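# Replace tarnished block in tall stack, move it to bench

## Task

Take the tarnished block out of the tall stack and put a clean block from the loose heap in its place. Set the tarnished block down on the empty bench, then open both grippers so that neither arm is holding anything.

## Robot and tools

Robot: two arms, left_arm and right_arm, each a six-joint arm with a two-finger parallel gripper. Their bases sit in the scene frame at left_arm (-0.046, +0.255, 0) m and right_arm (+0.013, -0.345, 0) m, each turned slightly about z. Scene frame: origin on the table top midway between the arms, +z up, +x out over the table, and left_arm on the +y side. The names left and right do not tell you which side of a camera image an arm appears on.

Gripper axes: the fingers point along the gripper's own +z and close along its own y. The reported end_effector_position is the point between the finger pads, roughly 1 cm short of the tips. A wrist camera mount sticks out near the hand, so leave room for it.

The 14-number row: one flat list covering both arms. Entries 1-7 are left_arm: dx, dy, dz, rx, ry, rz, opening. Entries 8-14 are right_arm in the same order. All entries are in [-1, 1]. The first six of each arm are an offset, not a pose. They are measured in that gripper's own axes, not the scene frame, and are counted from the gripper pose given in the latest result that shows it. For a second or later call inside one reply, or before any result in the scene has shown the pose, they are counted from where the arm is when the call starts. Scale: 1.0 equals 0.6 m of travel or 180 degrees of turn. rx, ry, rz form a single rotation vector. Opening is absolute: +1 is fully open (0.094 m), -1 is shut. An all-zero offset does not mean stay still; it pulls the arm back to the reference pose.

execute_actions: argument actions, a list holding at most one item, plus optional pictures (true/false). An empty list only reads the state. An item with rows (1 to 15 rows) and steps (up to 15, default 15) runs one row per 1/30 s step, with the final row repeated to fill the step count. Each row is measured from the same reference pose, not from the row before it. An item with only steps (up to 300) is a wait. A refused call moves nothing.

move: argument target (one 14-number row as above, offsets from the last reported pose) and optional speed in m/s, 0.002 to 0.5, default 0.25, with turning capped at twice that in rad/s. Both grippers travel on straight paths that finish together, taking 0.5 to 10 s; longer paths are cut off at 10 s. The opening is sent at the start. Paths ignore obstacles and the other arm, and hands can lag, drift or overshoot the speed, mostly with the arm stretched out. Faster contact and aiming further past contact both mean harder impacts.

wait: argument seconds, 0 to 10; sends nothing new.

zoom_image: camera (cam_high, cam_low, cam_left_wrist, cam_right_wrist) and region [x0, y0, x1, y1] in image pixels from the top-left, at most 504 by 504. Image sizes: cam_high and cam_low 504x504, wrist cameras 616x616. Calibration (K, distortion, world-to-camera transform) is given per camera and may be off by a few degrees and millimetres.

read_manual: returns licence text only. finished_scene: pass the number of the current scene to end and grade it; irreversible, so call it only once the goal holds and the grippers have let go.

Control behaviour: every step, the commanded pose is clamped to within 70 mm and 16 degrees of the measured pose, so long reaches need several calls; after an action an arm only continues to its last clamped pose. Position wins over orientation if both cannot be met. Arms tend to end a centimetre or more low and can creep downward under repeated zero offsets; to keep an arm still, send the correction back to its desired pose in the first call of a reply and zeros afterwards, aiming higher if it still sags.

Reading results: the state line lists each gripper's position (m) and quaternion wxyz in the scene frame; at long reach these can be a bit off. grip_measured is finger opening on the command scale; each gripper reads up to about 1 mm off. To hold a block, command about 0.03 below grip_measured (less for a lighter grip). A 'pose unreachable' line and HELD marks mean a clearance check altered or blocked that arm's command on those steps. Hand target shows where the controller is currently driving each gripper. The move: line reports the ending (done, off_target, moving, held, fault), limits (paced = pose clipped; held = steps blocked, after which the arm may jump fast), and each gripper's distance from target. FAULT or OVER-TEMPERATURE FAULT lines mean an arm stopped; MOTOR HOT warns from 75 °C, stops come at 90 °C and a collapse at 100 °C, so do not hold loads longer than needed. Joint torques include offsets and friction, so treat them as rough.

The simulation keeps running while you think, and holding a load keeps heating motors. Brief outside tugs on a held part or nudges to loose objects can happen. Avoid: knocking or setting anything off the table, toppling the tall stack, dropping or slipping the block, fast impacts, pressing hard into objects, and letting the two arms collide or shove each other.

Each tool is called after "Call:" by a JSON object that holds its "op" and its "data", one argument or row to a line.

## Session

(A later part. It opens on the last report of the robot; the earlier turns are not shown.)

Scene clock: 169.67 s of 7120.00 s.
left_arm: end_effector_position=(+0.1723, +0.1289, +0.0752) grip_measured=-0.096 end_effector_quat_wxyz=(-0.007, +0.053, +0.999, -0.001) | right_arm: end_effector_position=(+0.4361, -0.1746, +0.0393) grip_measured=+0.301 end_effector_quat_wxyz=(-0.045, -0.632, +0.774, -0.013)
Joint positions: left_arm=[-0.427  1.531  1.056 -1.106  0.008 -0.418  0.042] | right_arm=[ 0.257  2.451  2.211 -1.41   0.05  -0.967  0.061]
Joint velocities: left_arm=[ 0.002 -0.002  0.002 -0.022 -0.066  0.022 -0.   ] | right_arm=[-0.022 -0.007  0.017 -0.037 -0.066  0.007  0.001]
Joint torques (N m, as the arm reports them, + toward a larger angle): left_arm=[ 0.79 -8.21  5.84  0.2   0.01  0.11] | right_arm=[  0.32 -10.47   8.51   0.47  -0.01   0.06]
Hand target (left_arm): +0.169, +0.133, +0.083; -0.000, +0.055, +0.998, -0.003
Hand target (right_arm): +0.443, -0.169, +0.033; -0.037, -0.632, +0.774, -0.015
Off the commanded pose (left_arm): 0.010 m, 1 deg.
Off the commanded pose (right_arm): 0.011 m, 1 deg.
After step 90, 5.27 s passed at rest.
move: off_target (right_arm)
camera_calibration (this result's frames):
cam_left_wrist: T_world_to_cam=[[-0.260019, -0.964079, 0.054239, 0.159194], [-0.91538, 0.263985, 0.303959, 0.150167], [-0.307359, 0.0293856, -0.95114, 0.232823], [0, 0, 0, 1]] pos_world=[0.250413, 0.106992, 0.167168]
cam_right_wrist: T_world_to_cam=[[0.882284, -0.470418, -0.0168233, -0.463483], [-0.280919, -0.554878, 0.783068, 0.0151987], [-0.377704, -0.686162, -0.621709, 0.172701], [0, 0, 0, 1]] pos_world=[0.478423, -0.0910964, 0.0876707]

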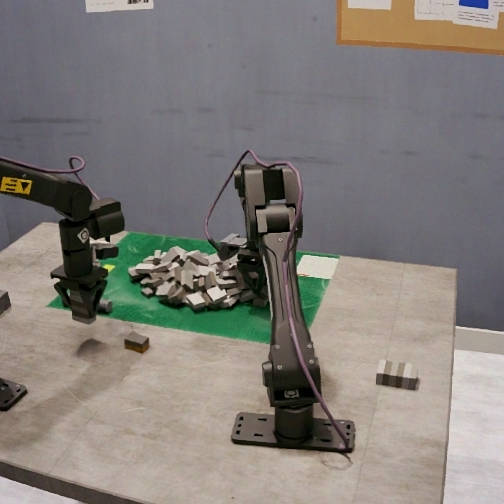

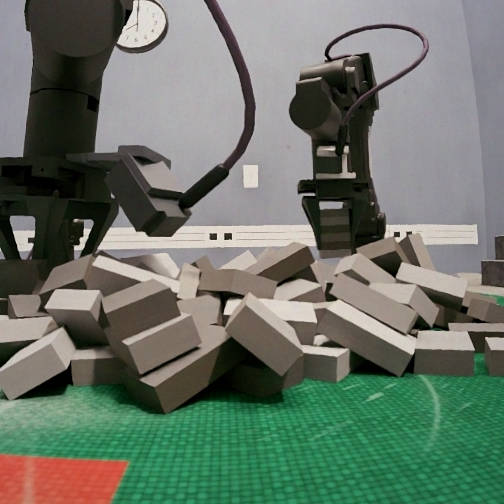

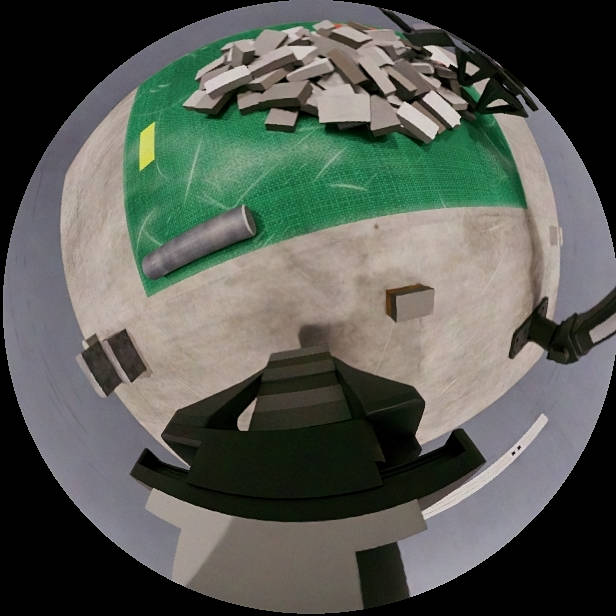

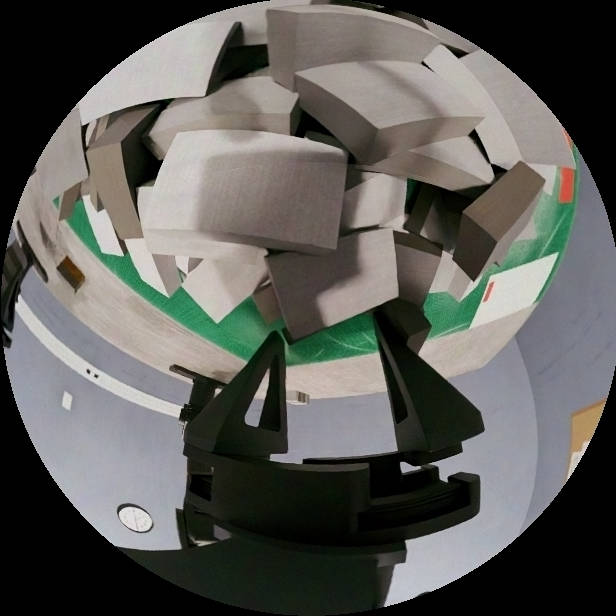

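Call:
{"op": "move", "data": {
  "target": [0.012,0.02,0.07,0,0,0,-0.13,0,0,-0.13,0,0,0,0.3],
  "speed": 0.06
}}

Call:
{"op": "move", "data": {
  "target": [0,0,0,0,0,0,-0.13,-0.16,0.17,-0.02,0.02,-0.01,-0.31,0.3],
  "speed": 0.15
}}

Scene clock: 180.70 s of 7120.00 s.
left_arm: end_effector_position=(+0.1642, +0.1399, +0.0340) grip_measured=-0.096 end_effector_quat_wxyz=(-0.010, +0.053, +0.999, +0.000) | right_arm: end_effector_position=(+0.4390, -0.1734, +0.0966) grip_measured=+0.301 end_effector_quat_wxyz=(-0.018, -0.632, +0.775, -0.021)
Joint positions: left_arm=[-0.404  1.543  0.895 -0.94   0.008 -0.395  0.042] | right_arm=[ 0.257  2.418  2.383 -1.559  0.05  -0.967  0.061]
Joint velocities: left_arm=[-0.012 -0.032 -0.007 -0.022 -0.051 -0.125 -0.   ] | right_arm=[ 0.022  0.012 -0.012 -0.007  0.007 -0.051 -0.001]
Joint torques (N m, as the arm reports them, + toward a larger angle): left_arm=[ 0.94 -5.49  5.57  0.43  0.03  0.12] | right_arm=[  0.52 -14.14   9.55   0.2    0.     0.04]
Hand target (left_arm): +0.166, +0.142, +0.033; -0.006, +0.053, +0.999, -0.001
Hand target (right_arm): +0.440, -0.169, +0.117; +0.003, -0.633, +0.773, -0.027
Off the commanded pose (left_arm): 0.002 m, 0 deg.
Off the commanded pose (right_arm): 0.021 m, 3 deg.
joint sent to its limit (right arm) — the command would take joint 4 (wrist pitch) past its lower limit, so that joint was sent only as far as its limit.
After step 90, 6.40 s passed at rest.
move: off_target (right_arm)
camera_calibration (this result's frames):
cam_left_wrist: T_world_to_cam=[[-0.260045, -0.964151, 0.0528175, 0.169989], [-0.91334, 0.263354, 0.310572, 0.152004], [-0.313348, 0.0325226, -0.949081, 0.191273], [0, 0, 0, 1]] pos_world=[0.242971, 0.117643, 0.125347]
cam_right_wrist: T_world_to_cam=[[0.882235, -0.470438, 0.0186838, -0.467876], [-0.320906, -0.571825, 0.755007, -0.010846], [-0.3445, -0.672089, -0.655451, 0.201328], [0, 0, 0, 1]] pos_world=[0.478654, -0.0909983, 0.148891]

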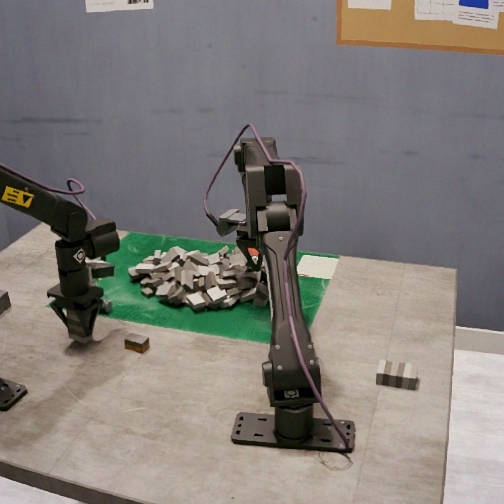

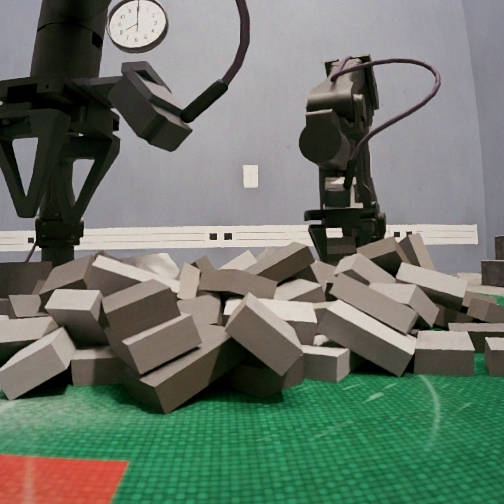

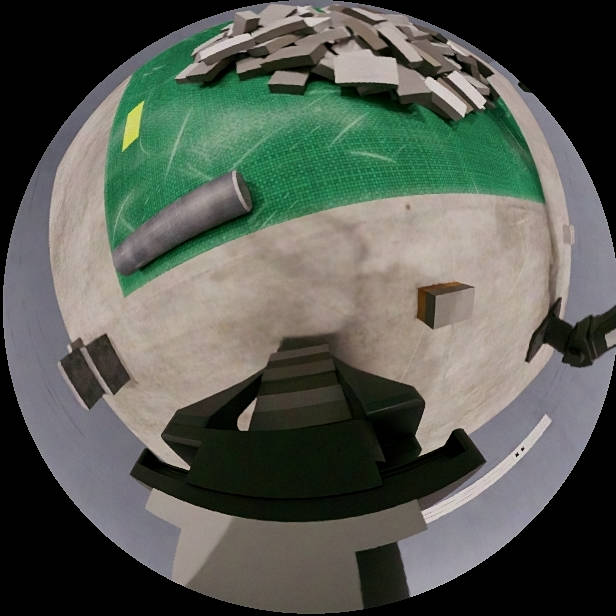

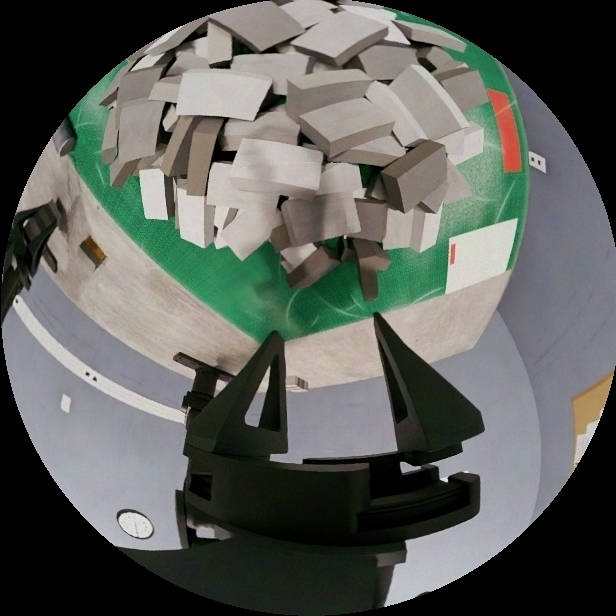

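Scene clock: 184.37 s of 7120.00 s.
left_arm: end_effector_position=(+0.1643, +0.1399, +0.0340) grip_measured=-0.096 end_effector_quat_wxyz=(-0.010, +0.053, +0.999, +0.000) | right_arm: end_effector_position=(+0.3597, -0.0646, +0.0888) grip_measured=+0.301 end_effector_quat_wxyz=(+0.017, +0.918, -0.397, +0.019)
Joint positions: left_arm=[-0.404  1.543  0.895 -0.94   0.008 -0.395  0.042] | right_arm=[ 0.555  2.311  2.164 -1.438  0.05  -1.627  0.061]
Joint velocities: left_arm=[ 0.002 -0.002 -0.007  0.007 -0.051  0.022 -0.   ] | right_arm=[ 0.022 -0.007 -0.022 -0.037 -0.022 -0.007 -0.001]
Joint torques (N m, as the arm reports them, + toward a larger angle): left_arm=[ 0.07 -5.42  5.98  0.36  0.04  0.02] | right_arm=[  0.83 -14.16   6.38   0.47  -0.13   0.  ]
Hand target (left_arm): +0.164, +0.140, +0.034; -0.010, +0.053, +0.999, +0.000
Hand target (right_arm): +0.358, -0.058, +0.103; -0.005, +0.921, -0.388, +0.024
Off the commanded pose (left_arm): 0.000 m, 0 deg.
Off the commanded pose (right_arm): 0.015 m, 3 deg.
move: off_target (right_arm)
camera_calibration (this result's frames):
cam_left_wrist: T_world_to_cam=[[-0.260063, -0.964141, 0.0529074, 0.169965], [-0.913443, 0.263411, 0.310218, 0.152114], [-0.313031, 0.0323484, -0.949192, 0.191275], [0, 0, 0, 1]] pos_world=[0.243023, 0.117614, 0.125375]
cam_right_wrist: T_world_to_cam=[[0.893025, 0.449935, -0.0080942, -0.288657], [0.299657, -0.581145, 0.756622, -0.192151], [0.335726, -0.678107, -0.653803, -0.00321416], [0, 0, 0, 1]] pos_world=[0.316437, 0.0160297, 0.140948]

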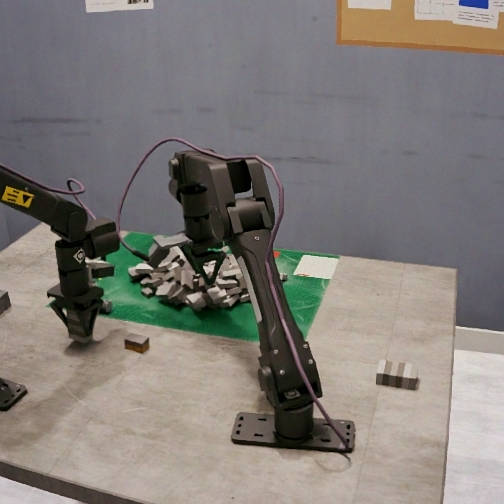

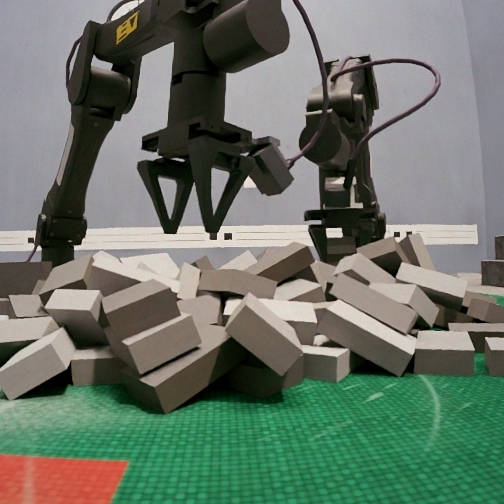

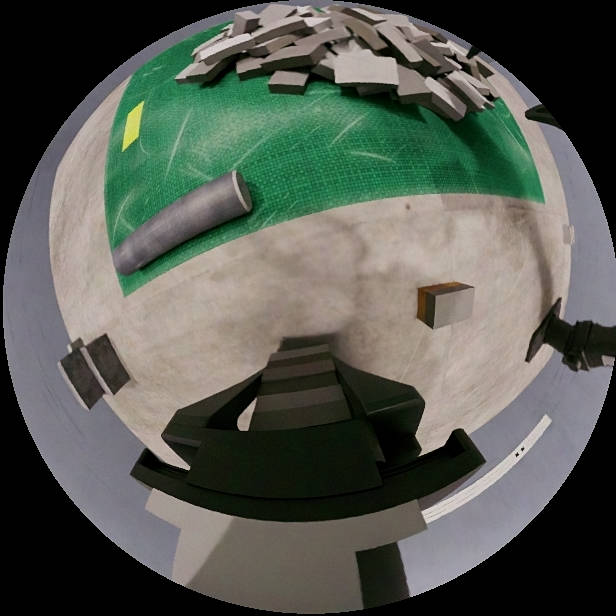

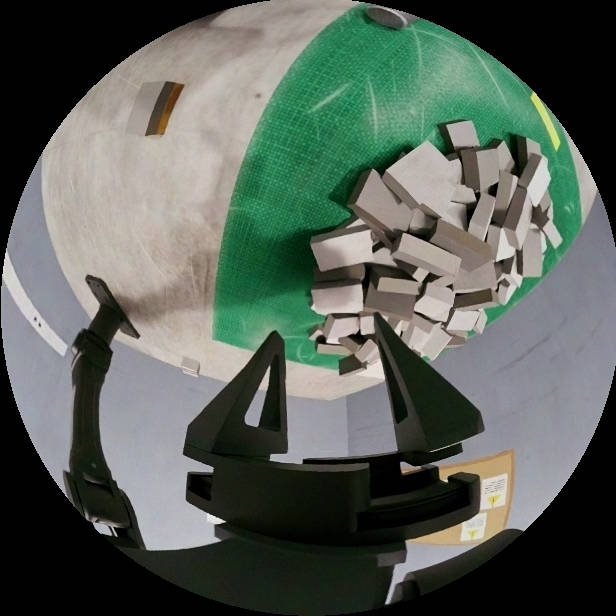

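Call:
{"op": "move", "data": {
  "target": [0,0,0.016,0,0,0,-0.13,-0.03,-0.052,0.062,0,0,0,0.3],
  "speed": 0.05
}}

Call:
{"op": "zoom_image", "data": {
  "camera": "cam_right_wrist",
  "region": [220, 180, 460, 400]
}}

Scene clock: 192.97 s of 7120.00 s.
left_arm: end_effector_position=(+0.1640, +0.1400, +0.0260) grip_measured=-0.096 end_effector_quat_wxyz=(-0.012, +0.053, +0.999, +0.001) | right_arm: end_effector_position=(+0.3667, -0.0443, +0.0431) grip_measured=+0.301 end_effector_quat_wxyz=(+0.038, +0.916, -0.398, +0.011)
Joint positions: left_arm=[-0.404  1.559  0.876 -0.909  0.008 -0.395  0.042] | right_arm=[ 0.579  2.47   2.261 -1.421  0.052 -1.597  0.061]
Joint velocities: left_arm=[ 0.007 -0.007 -0.007 -0.037 -0.022 -0.051 -0.001] | right_arm=[-0.012 -0.017 -0.002  0.007 -0.022 -0.007  0.   ]
Joint torques (N m, as the arm reports them, + toward a larger angle): left_arm=[ 0.04 -5.45  5.27  0.43  0.03  0.02] | right_arm=[  0.96 -12.39   9.59   0.43  -0.03   0.04]
Hand target (left_arm): +0.164, +0.140, +0.024; -0.010, +0.053, +0.999, +0.000
Hand target (right_arm): +0.370, -0.032, +0.050; +0.017, +0.918, -0.396, +0.019
Off the commanded pose (left_arm): 0.002 m, 0 deg.
Off the commanded pose (right_arm): 0.015 m, 3 deg.
After step 90, 4.30 s passed at rest.
move: off_target (right_arm)
camera_calibration (this result's frames):
cam_left_wrist: T_world_to_cam=[[-0.25987, -0.964247, 0.0519177, 0.170482], [-0.912295, 0.262781, 0.314108, 0.154037], [-0.316521, 0.034263, -0.947967, 0.183888], [0, 0, 0, 1]] pos_world=[0.243034, 0.117608, 0.117085]
cam_right_wrist: T_world_to_cam=[[0.894463, 0.444381, -0.0496181, -0.303398], [0.320453, -0.559686, 0.764239, -0.154853], [0.311843, -0.699484, -0.643021, -0.0143364], [0, 0, 0, 1]] pos_world=[0.325472, 0.0381274, 0.0940719]

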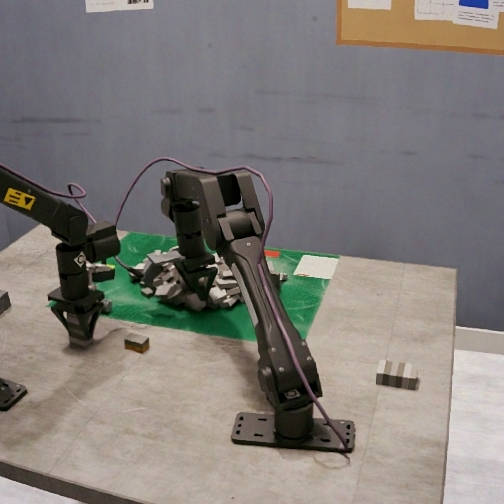

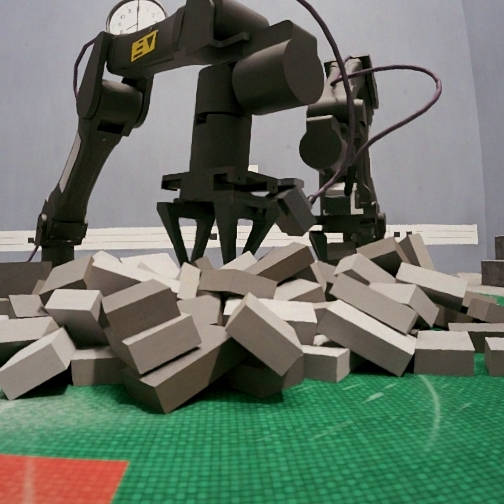

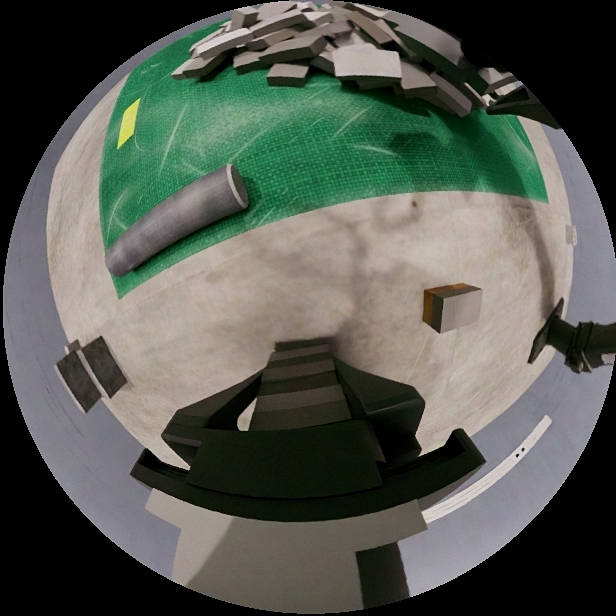

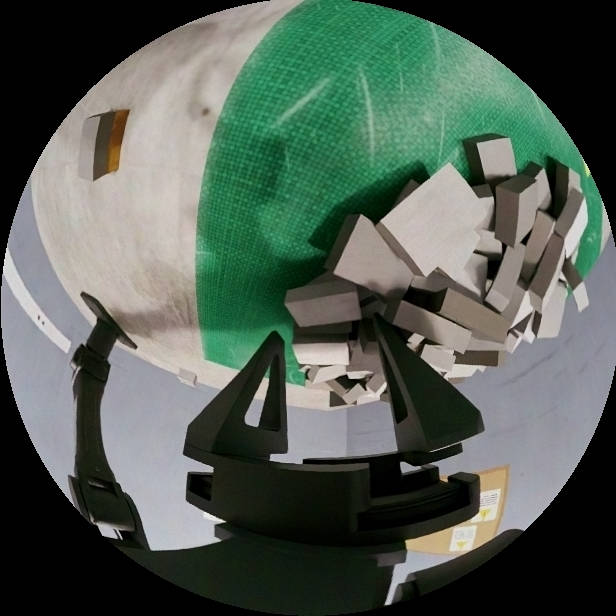

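Region (220, 180, 460, 400) of cam_right_wrist's 616x616 image, scaled by 2.100, with more detail than that image has; it fills the top 462 rows of this view, and the rest is white.

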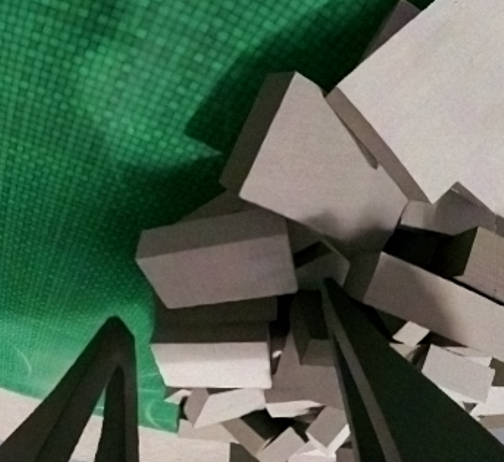

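Call:
{"op": "move", "data": {
  "target": [0,0,0.008,0,0,0,-0.13,-0.02,-0.012,0.02,0,0,0,0.15],
  "speed": 0.03
}}

Call:
{"op": "zoom_image", "data": {
  "camera": "cam_right_wrist",
  "region": [220, 180, 460, 400]
}}

Scene clock: 201.07 s of 7120.00 s.
left_arm: end_effector_position=(+0.1666, +0.1386, +0.0260) grip_measured=-0.096 end_effector_quat_wxyz=(-0.006, +0.053, +0.999, -0.001) | right_arm: end_effector_position=(+0.3612, -0.0424, +0.0272) grip_measured=+0.151 end_effector_quat_wxyz=(+0.054, +0.915, -0.400, +0.005)
Joint positions: left_arm=[-0.404  1.559  0.876 -0.897  0.008 -0.395  0.042] | right_arm=[ 0.591  2.506  2.261 -1.421  0.053 -1.58   0.054]
Joint velocities: left_arm=[-0.012 -0.012  0.007  0.037  0.095  0.007 -0.001] | right_arm=[ 0.007 -0.007  0.027  0.051  0.007 -0.051 -0.   ]
Joint torques (N m, as the arm reports them, + toward a larger angle): left_arm=[ 0.05 -4.94  4.78  0.45  0.03  0.02] | right_arm=[  0.89 -12.46   8.25   0.39  -0.04   0.13]
Hand target (left_arm): +0.164, +0.140, +0.021; -0.011, +0.053, +0.999, +0.001
Hand target (right_arm): +0.363, -0.032, +0.030; +0.037, +0.916, -0.398, +0.011
Off the commanded pose (left_arm): 0.006 m, 1 deg.
Off the commanded pose (right_arm): 0.011 m, 2 deg.
After step 90, 4.17 s passed at rest.
move: off_target (right_arm)
camera_calibration (this result's frames):
cam_left_wrist: T_world_to_cam=[[-0.260423, -0.963944, 0.0547044, 0.169768], [-0.915495, 0.264537, 0.303133, 0.157349], [-0.306674, 0.0288611, -0.951377, 0.183903], [0, 0, 0, 1]] pos_world=[0.244663, 0.116715, 0.117977]
cam_right_wrist: T_world_to_cam=[[0.895329, 0.437773, -0.0821077, -0.299863], [0.335753, -0.542214, 0.770243, -0.144885], [0.292671, -0.717188, -0.632443, -0.0156416], [0, 0, 0, 1]] pos_world=[0.321699, 0.041495, 0.0770834]

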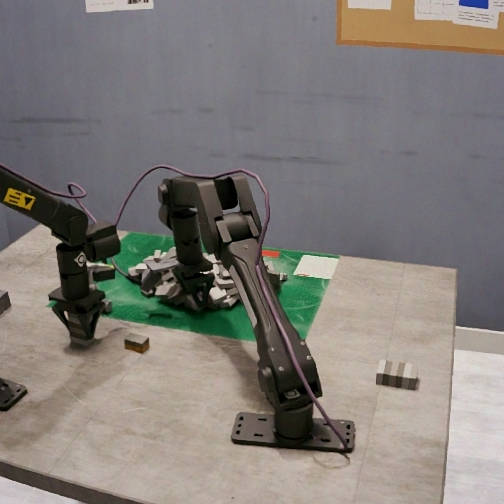

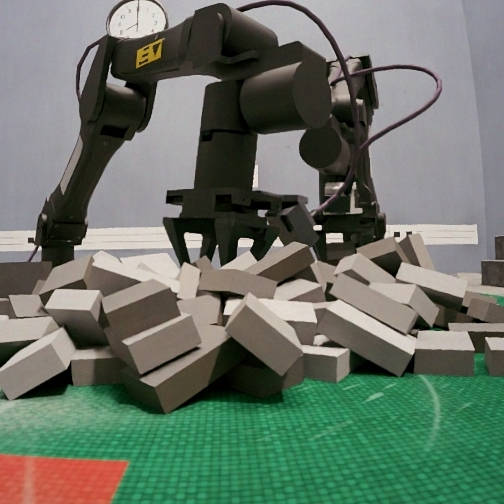

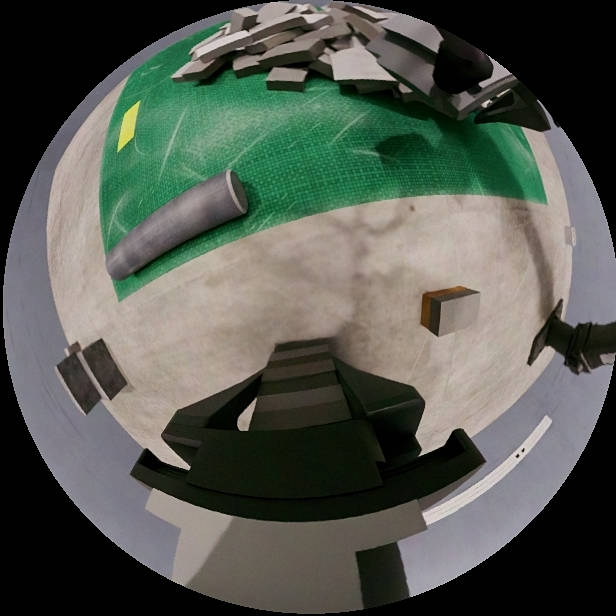

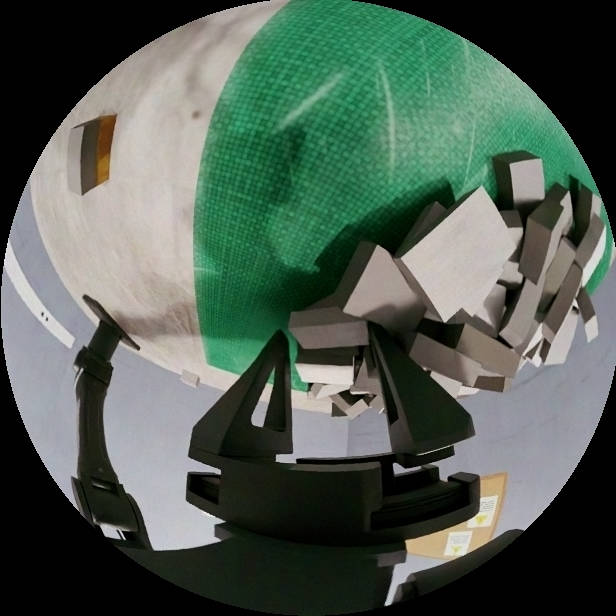

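Region (220, 180, 460, 400) of cam_right_wrist's 616x616 image, scaled by 2.100, with more detail than that image has; it fills the top 462 rows of this view, and the rest is white.

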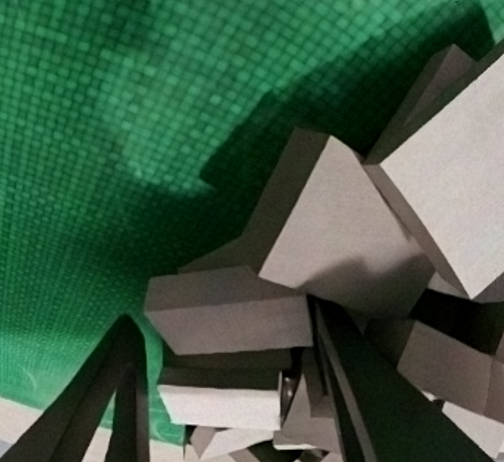

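A bit more toward camera and lower; release left.

Call:
{"op": "move", "data": {
  "target": [0,0,0,0,0,0,0.4,-0.015,-0.012,0.006,0,0,0,0.15],
  "speed": 0.03
}}

Call:
{"op": "move", "data": {
  "target": [0,0,-0.15,0,0,0,0.4,0,0,0,0,0,0,-0.13],
  "speed": 0.08
}}

Scene clock: 206.47 s of 7120.00 s.
left_arm: end_effector_position=(+0.1667, +0.1385, +0.0260) grip_measured=+0.398 end_effector_quat_wxyz=(-0.006, +0.053, +0.999, -0.002) | right_arm: end_effector_position=(+0.3608, -0.0424, +0.0268) grip_measured=+0.151 end_effector_quat_wxyz=(+0.062, +0.913, -0.403, +0.005)
Joint positions: left_arm=[-0.404  1.559  0.876 -0.896  0.008 -0.395  0.066] | right_arm=[ 0.593  2.528  2.299 -1.452  0.058 -1.57   0.054]
Joint velocities: left_arm=[ 0.002  0.012  0.012 -0.007  0.051  0.037 -0.001] | right_arm=[-0.012  0.002  0.012 -0.051 -0.007 -0.037 -0.001]
Joint torques (N m, as the arm reports them, + toward a larger angle): left_arm=[ 0.08 -5.52  5.86  0.38  0.03  0.02] | right_arm=[  1.13 -11.29   8.56   0.25  -0.11   0.14]
Hand target (left_arm): +0.167, +0.139, +0.026; -0.006, +0.053, +0.999, -0.001
Hand target (right_arm): +0.360, -0.032, +0.023; +0.054, +0.915, -0.400, +0.005
Off the commanded pose (left_arm): 0.000 m, 0 deg.
Off the commanded pose (right_arm): 0.012 m, 1 deg.
After step 90, 1.70 s passed at rest.
move: off_target (right_arm)
camera_calibration (this result's frames):
cam_left_wrist: T_world_to_cam=[[-0.26046, -0.963924, 0.054884, 0.169723], [-0.915697, 0.264648, 0.302423, 0.157563], [-0.306038, 0.0285119, -0.951592, 0.183903], [0, 0, 0, 1]] pos_world=[0.244767, 0.116657, 0.118035]
cam_right_wrist: T_world_to_cam=[[0.897622, 0.430538, -0.0943987, -0.300359], [0.337333, -0.533196, 0.775827, -0.144745], [0.28369, -0.728244, -0.623844, -0.013244], [0, 0, 0, 1]] pos_world=[0.322193, 0.0424934, 0.0756814]

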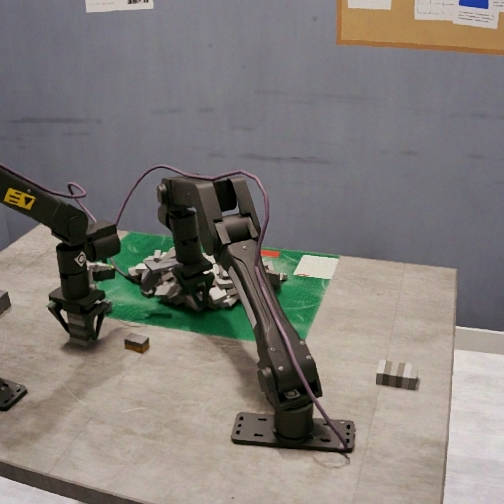

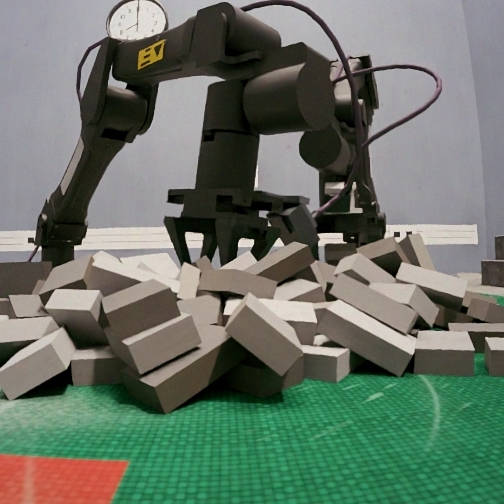

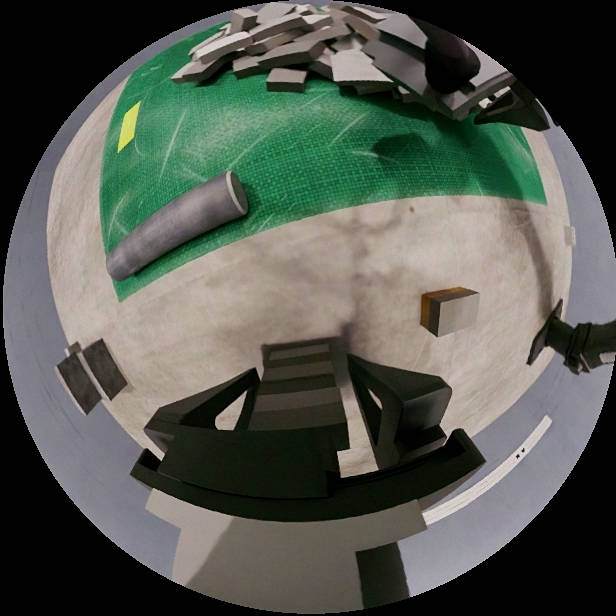

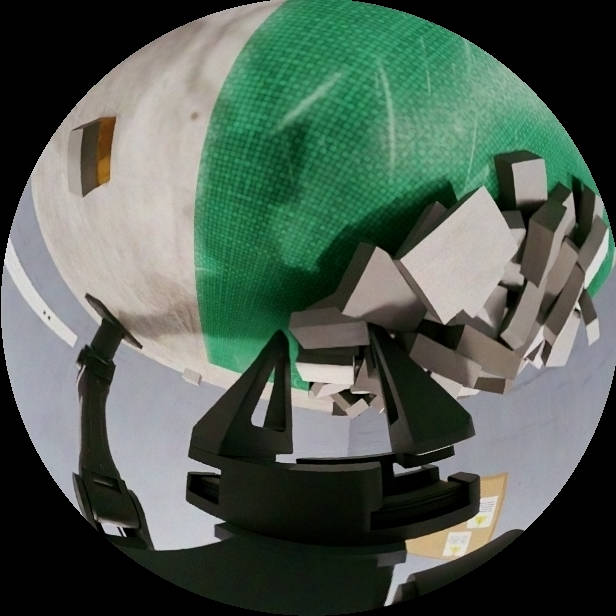

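Scene clock: 208.13 s of 7120.00 s.
left_arm: end_effector_position=(+0.1642, +0.1399, +0.1054) grip_measured=+0.398 end_effector_quat_wxyz=(-0.018, +0.053, +0.998, +0.004) | right_arm: end_effector_position=(+0.3615, -0.0419, +0.0267) grip_measured=-0.104 end_effector_quat_wxyz=(+0.060, +0.913, -0.403, +0.005)
Joint positions: left_arm=[-0.404  1.487  1.135 -1.255  0.008 -0.395  0.066] | right_arm=[ 0.593  2.528  2.299 -1.448  0.059 -1.57   0.042]
Joint velocities: left_arm=[-0.002 -0.012  0.022  0.007 -0.022 -0.037 -0.   ] | right_arm=[-0.017 -0.012 -0.017 -0.051 -0.007 -0.051 -0.001]
Joint torques (N m, as the arm reports them, + toward a larger angle): left_arm=[ 0.21 -6.54  8.6   0.2   0.03  0.03] | right_arm=[ -0.02 -12.51   6.81   0.15  -0.01   0.01]
Hand target (left_arm): +0.167, +0.139, +0.116; -0.006, +0.053, +0.999, -0.002
Hand target (right_arm): +0.361, -0.042, +0.027; +0.062, +0.913, -0.403, +0.004
Off the commanded pose (left_arm): 0.011 m, 2 deg.
Off the commanded pose (right_arm): 0.001 m, 0 deg.
move: off_target (left_arm)
camera_calibration (this result's frames):
cam_left_wrist: T_world_to_cam=[[-0.259265, -0.964579, 0.0486724, 0.166597], [-0.908437, 0.260665, 0.326798, 0.127615], [-0.32791, 0.0405113, -0.94384, 0.2598], [0, 0, 0, 1]] pos_world=[0.244314, 0.116906, 0.195397]
cam_right_wrist: T_world_to_cam=[[0.897864, 0.430762, -0.0910148, -0.301363], [0.335185, -0.534754, 0.775686, -0.143911], [0.285466, -0.726967, -0.624522, -0.0136823], [0, 0, 0, 1]] pos_world=[0.322726, 0.0429123, 0.0756566]

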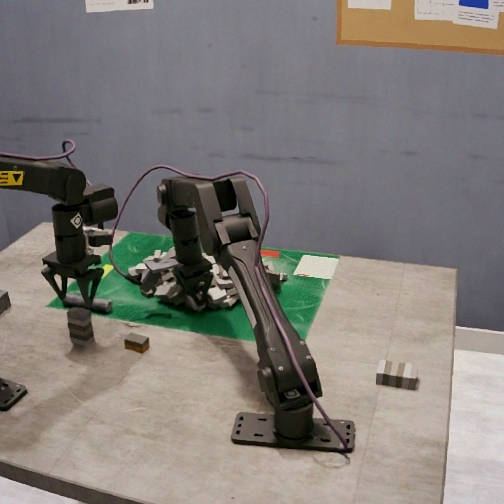

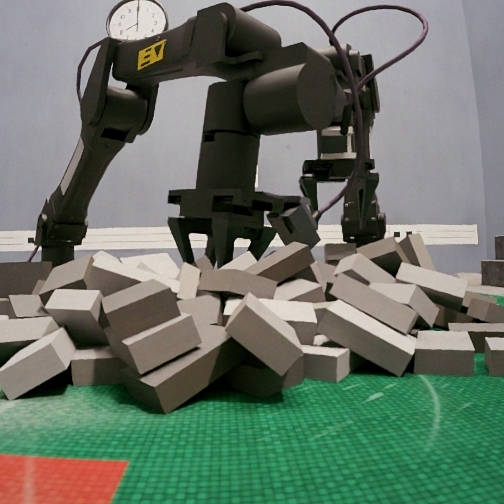

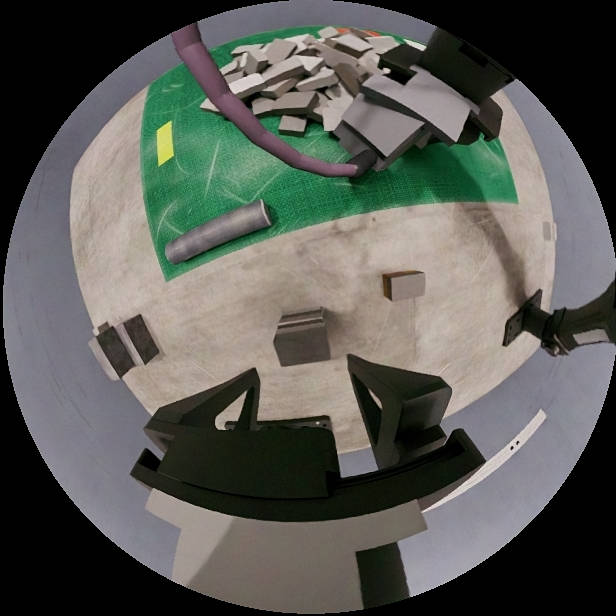

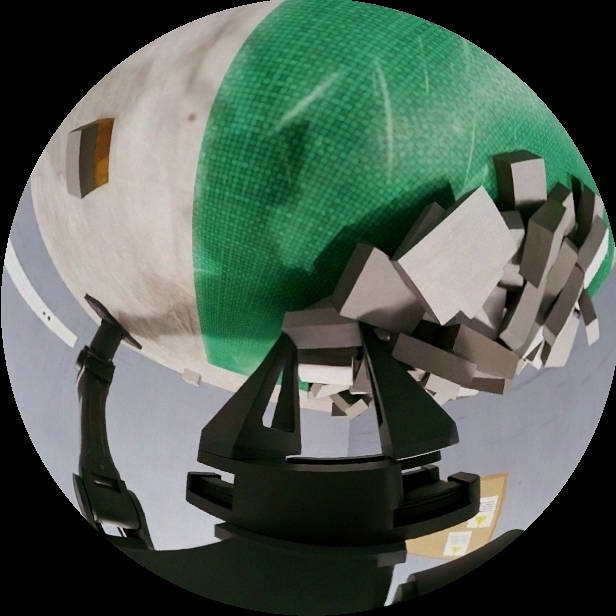

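Call:
{"op": "move", "data": {
  "target": [0,0,-0.015,0,0,0,0.4,0,0.02,-0.12,0,0,0,-0.14],
  "speed": 0.06
}}

Call:
{"op": "move", "data": {
  "target": [0,0,0,0,0,0,0.4,0.1,0.28,0,0.03,-0.01,0,-0.14],
  "speed": 0.15
}}

Scene clock: 215.87 s of 7120.00 s.
left_arm: end_effector_position=(+0.1600, +0.1423, +0.1057) grip_measured=+0.398 end_effector_quat_wxyz=(-0.026, +0.053, +0.998, +0.008) | right_arm: end_effector_position=(+0.3615, -0.0419, +0.0837) grip_measured=-0.104 end_effector_quat_wxyz=(+0.031, +0.914, -0.404, +0.019)
Joint positions: left_arm=[-0.404  1.487  1.135 -1.274  0.008 -0.395  0.066] | right_arm=[ 0.593  2.453  2.394 -1.552  0.059 -1.57   0.042]
Joint velocities: left_arm=[ 0.002 -0.002 -0.012 -0.007  0.022  0.037 -0.001] | right_arm=[ 0.017  0.002  0.027 -0.066  0.007 -0.037 -0.   ]
Joint torques (N m, as the arm reports them, + toward a larger angle): left_arm=[ 0.07 -5.44  9.15  0.14  0.04  0.01] | right_arm=[  0.56 -14.73   6.47   0.11   0.01   0.06]
Hand target (left_arm): +0.164, +0.140, +0.114; -0.017, +0.053, +0.998, +0.004
Hand target (right_arm): +0.356, -0.042, +0.099; +0.025, +0.915, -0.403, +0.021
Off the commanded pose (left_arm): 0.010 m, 1 deg.
Off the commanded pose (right_arm): 0.017 m, 4 deg.
joint sent to its limit (right arm) — the command would take joint 4 (wrist pitch) past its lower limit, so that joint was sent only as far as its limit.
After step 90, 3.17 s passed at rest.
move: off_target (right_arm)
camera_calibration (this result's frames):
cam_left_wrist: T_world_to_cam=[[-0.258474, -0.965013, 0.0440594, 0.168152], [-0.90271, 0.257523, 0.344669, 0.120731], [-0.343957, 0.0493151, -0.93769, 0.259191], [0, 0, 0, 1]] pos_world=[0.241599, 0.118396, 0.19402]
cam_right_wrist: T_world_to_cam=[[0.900754, 0.433385, -0.0286094, -0.302375], [0.297917, -0.568576, 0.76679, -0.175358], [0.316049, -0.699212, -0.641261, 0.0134676], [0, 0, 0, 1]] pos_world=[0.320351, 0.040757, 0.134448]

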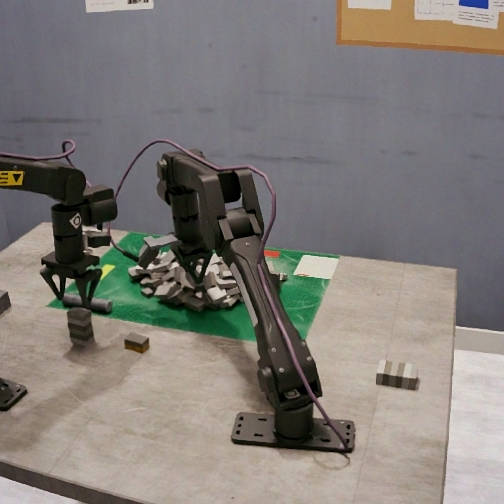

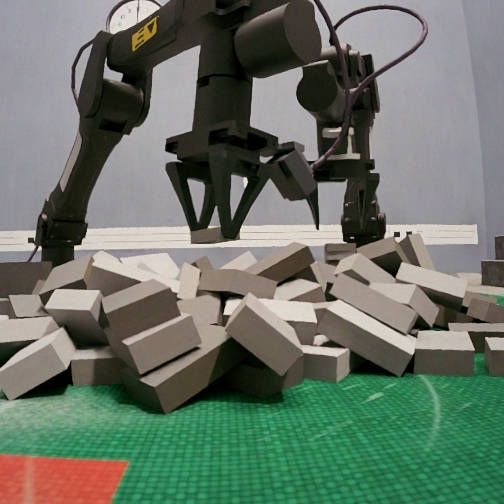

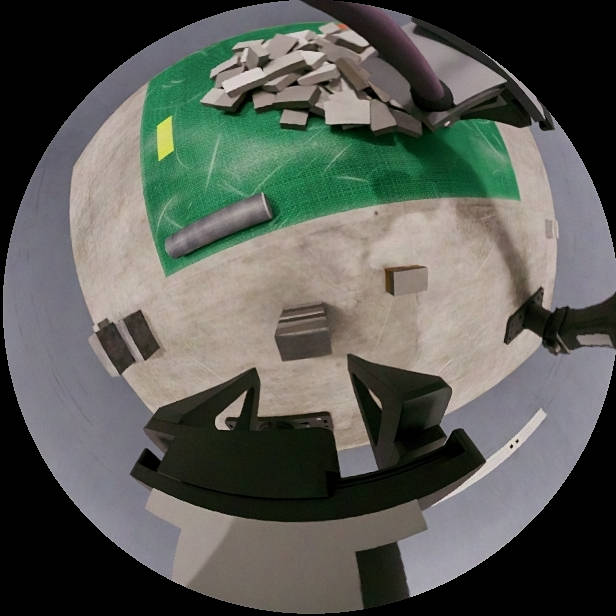

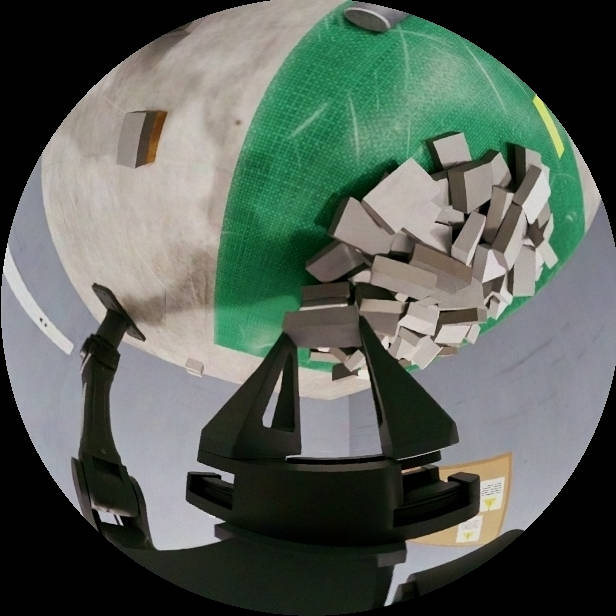

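Scene clock: 217.63 s of 7120.00 s.
left_arm: end_effector_position=(+0.1600, +0.1423, +0.1057) grip_measured=+0.398 end_effector_quat_wxyz=(-0.026, +0.053, +0.998, +0.008) | right_arm: end_effector_position=(+0.2771, -0.2001, +0.0894) grip_measured=-0.104 end_effector_quat_wxyz=(+0.001, +0.915, -0.403, +0.017)
Joint positions: left_arm=[-0.404  1.487  1.135 -1.274  0.008 -0.395  0.066] | right_arm=[ 0.373  1.677  1.264 -1.139  0.029 -1.796  0.042]
Joint velocities: left_arm=[-0.007 -0.002  0.002 -0.037 -0.095 -0.051  0.   ] | right_arm=[-0.027 -0.002  0.007 -0.007 -0.022  0.051 -0.001]
Joint torques (N m, as the arm reports them, + toward a larger angle): left_arm=[ 0.03 -5.23  6.34  0.29  0.02  0.02] | right_arm=[-0.63 -8.76  6.67  0.55 -0.16 -0.12]
Hand target (left_arm): +0.160, +0.142, +0.106; -0.026, +0.053, +0.998, +0.008
Hand target (right_arm): +0.280, -0.199, +0.097; -0.018, +0.915, -0.403, +0.023
Off the commanded pose (left_arm): 0.000 m, 0 deg.
Off the commanded pose (right_arm): 0.005 m, 2 deg.
move: done
camera_calibration (this result's frames):
cam_left_wrist: T_world_to_cam=[[-0.258474, -0.965013, 0.0440594, 0.168152], [-0.90271, 0.257523, 0.344669, 0.120731], [-0.343957, 0.0493151, -0.93769, 0.259191], [0, 0, 0, 1]] pos_world=[0.241599, 0.118396, 0.19402]
cam_right_wrist: T_world_to_cam=[[0.898783, 0.438163, 0.0142479, -0.159871], [0.284915, -0.608517, 0.740629, -0.246551], [0.333186, -0.661605, -0.671764, -0.0613639], [0, 0, 0, 1]] pos_world=[0.234381, -0.120579, 0.143658]

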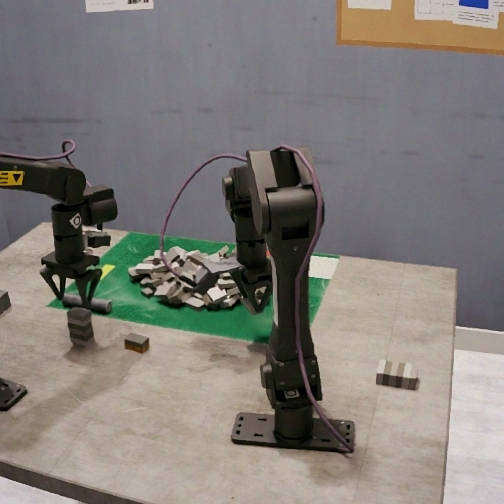

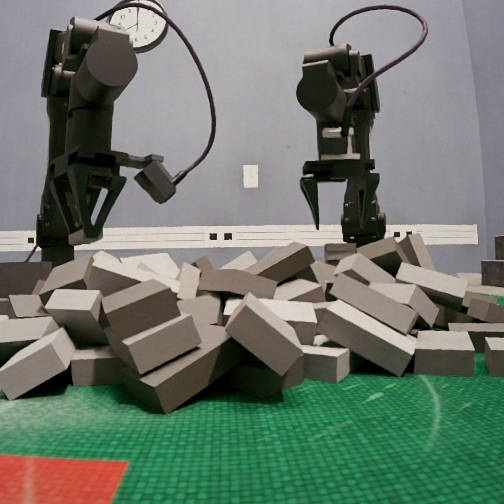

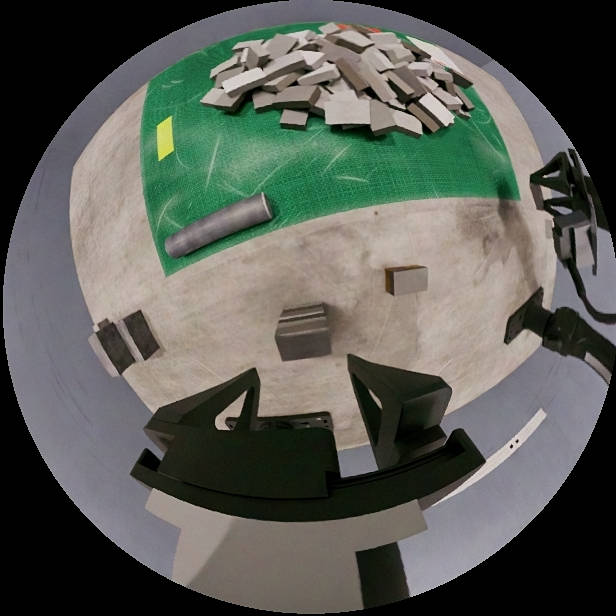

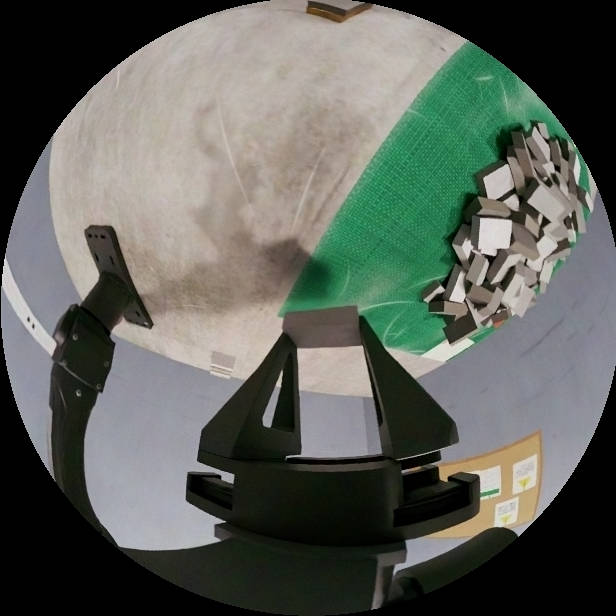

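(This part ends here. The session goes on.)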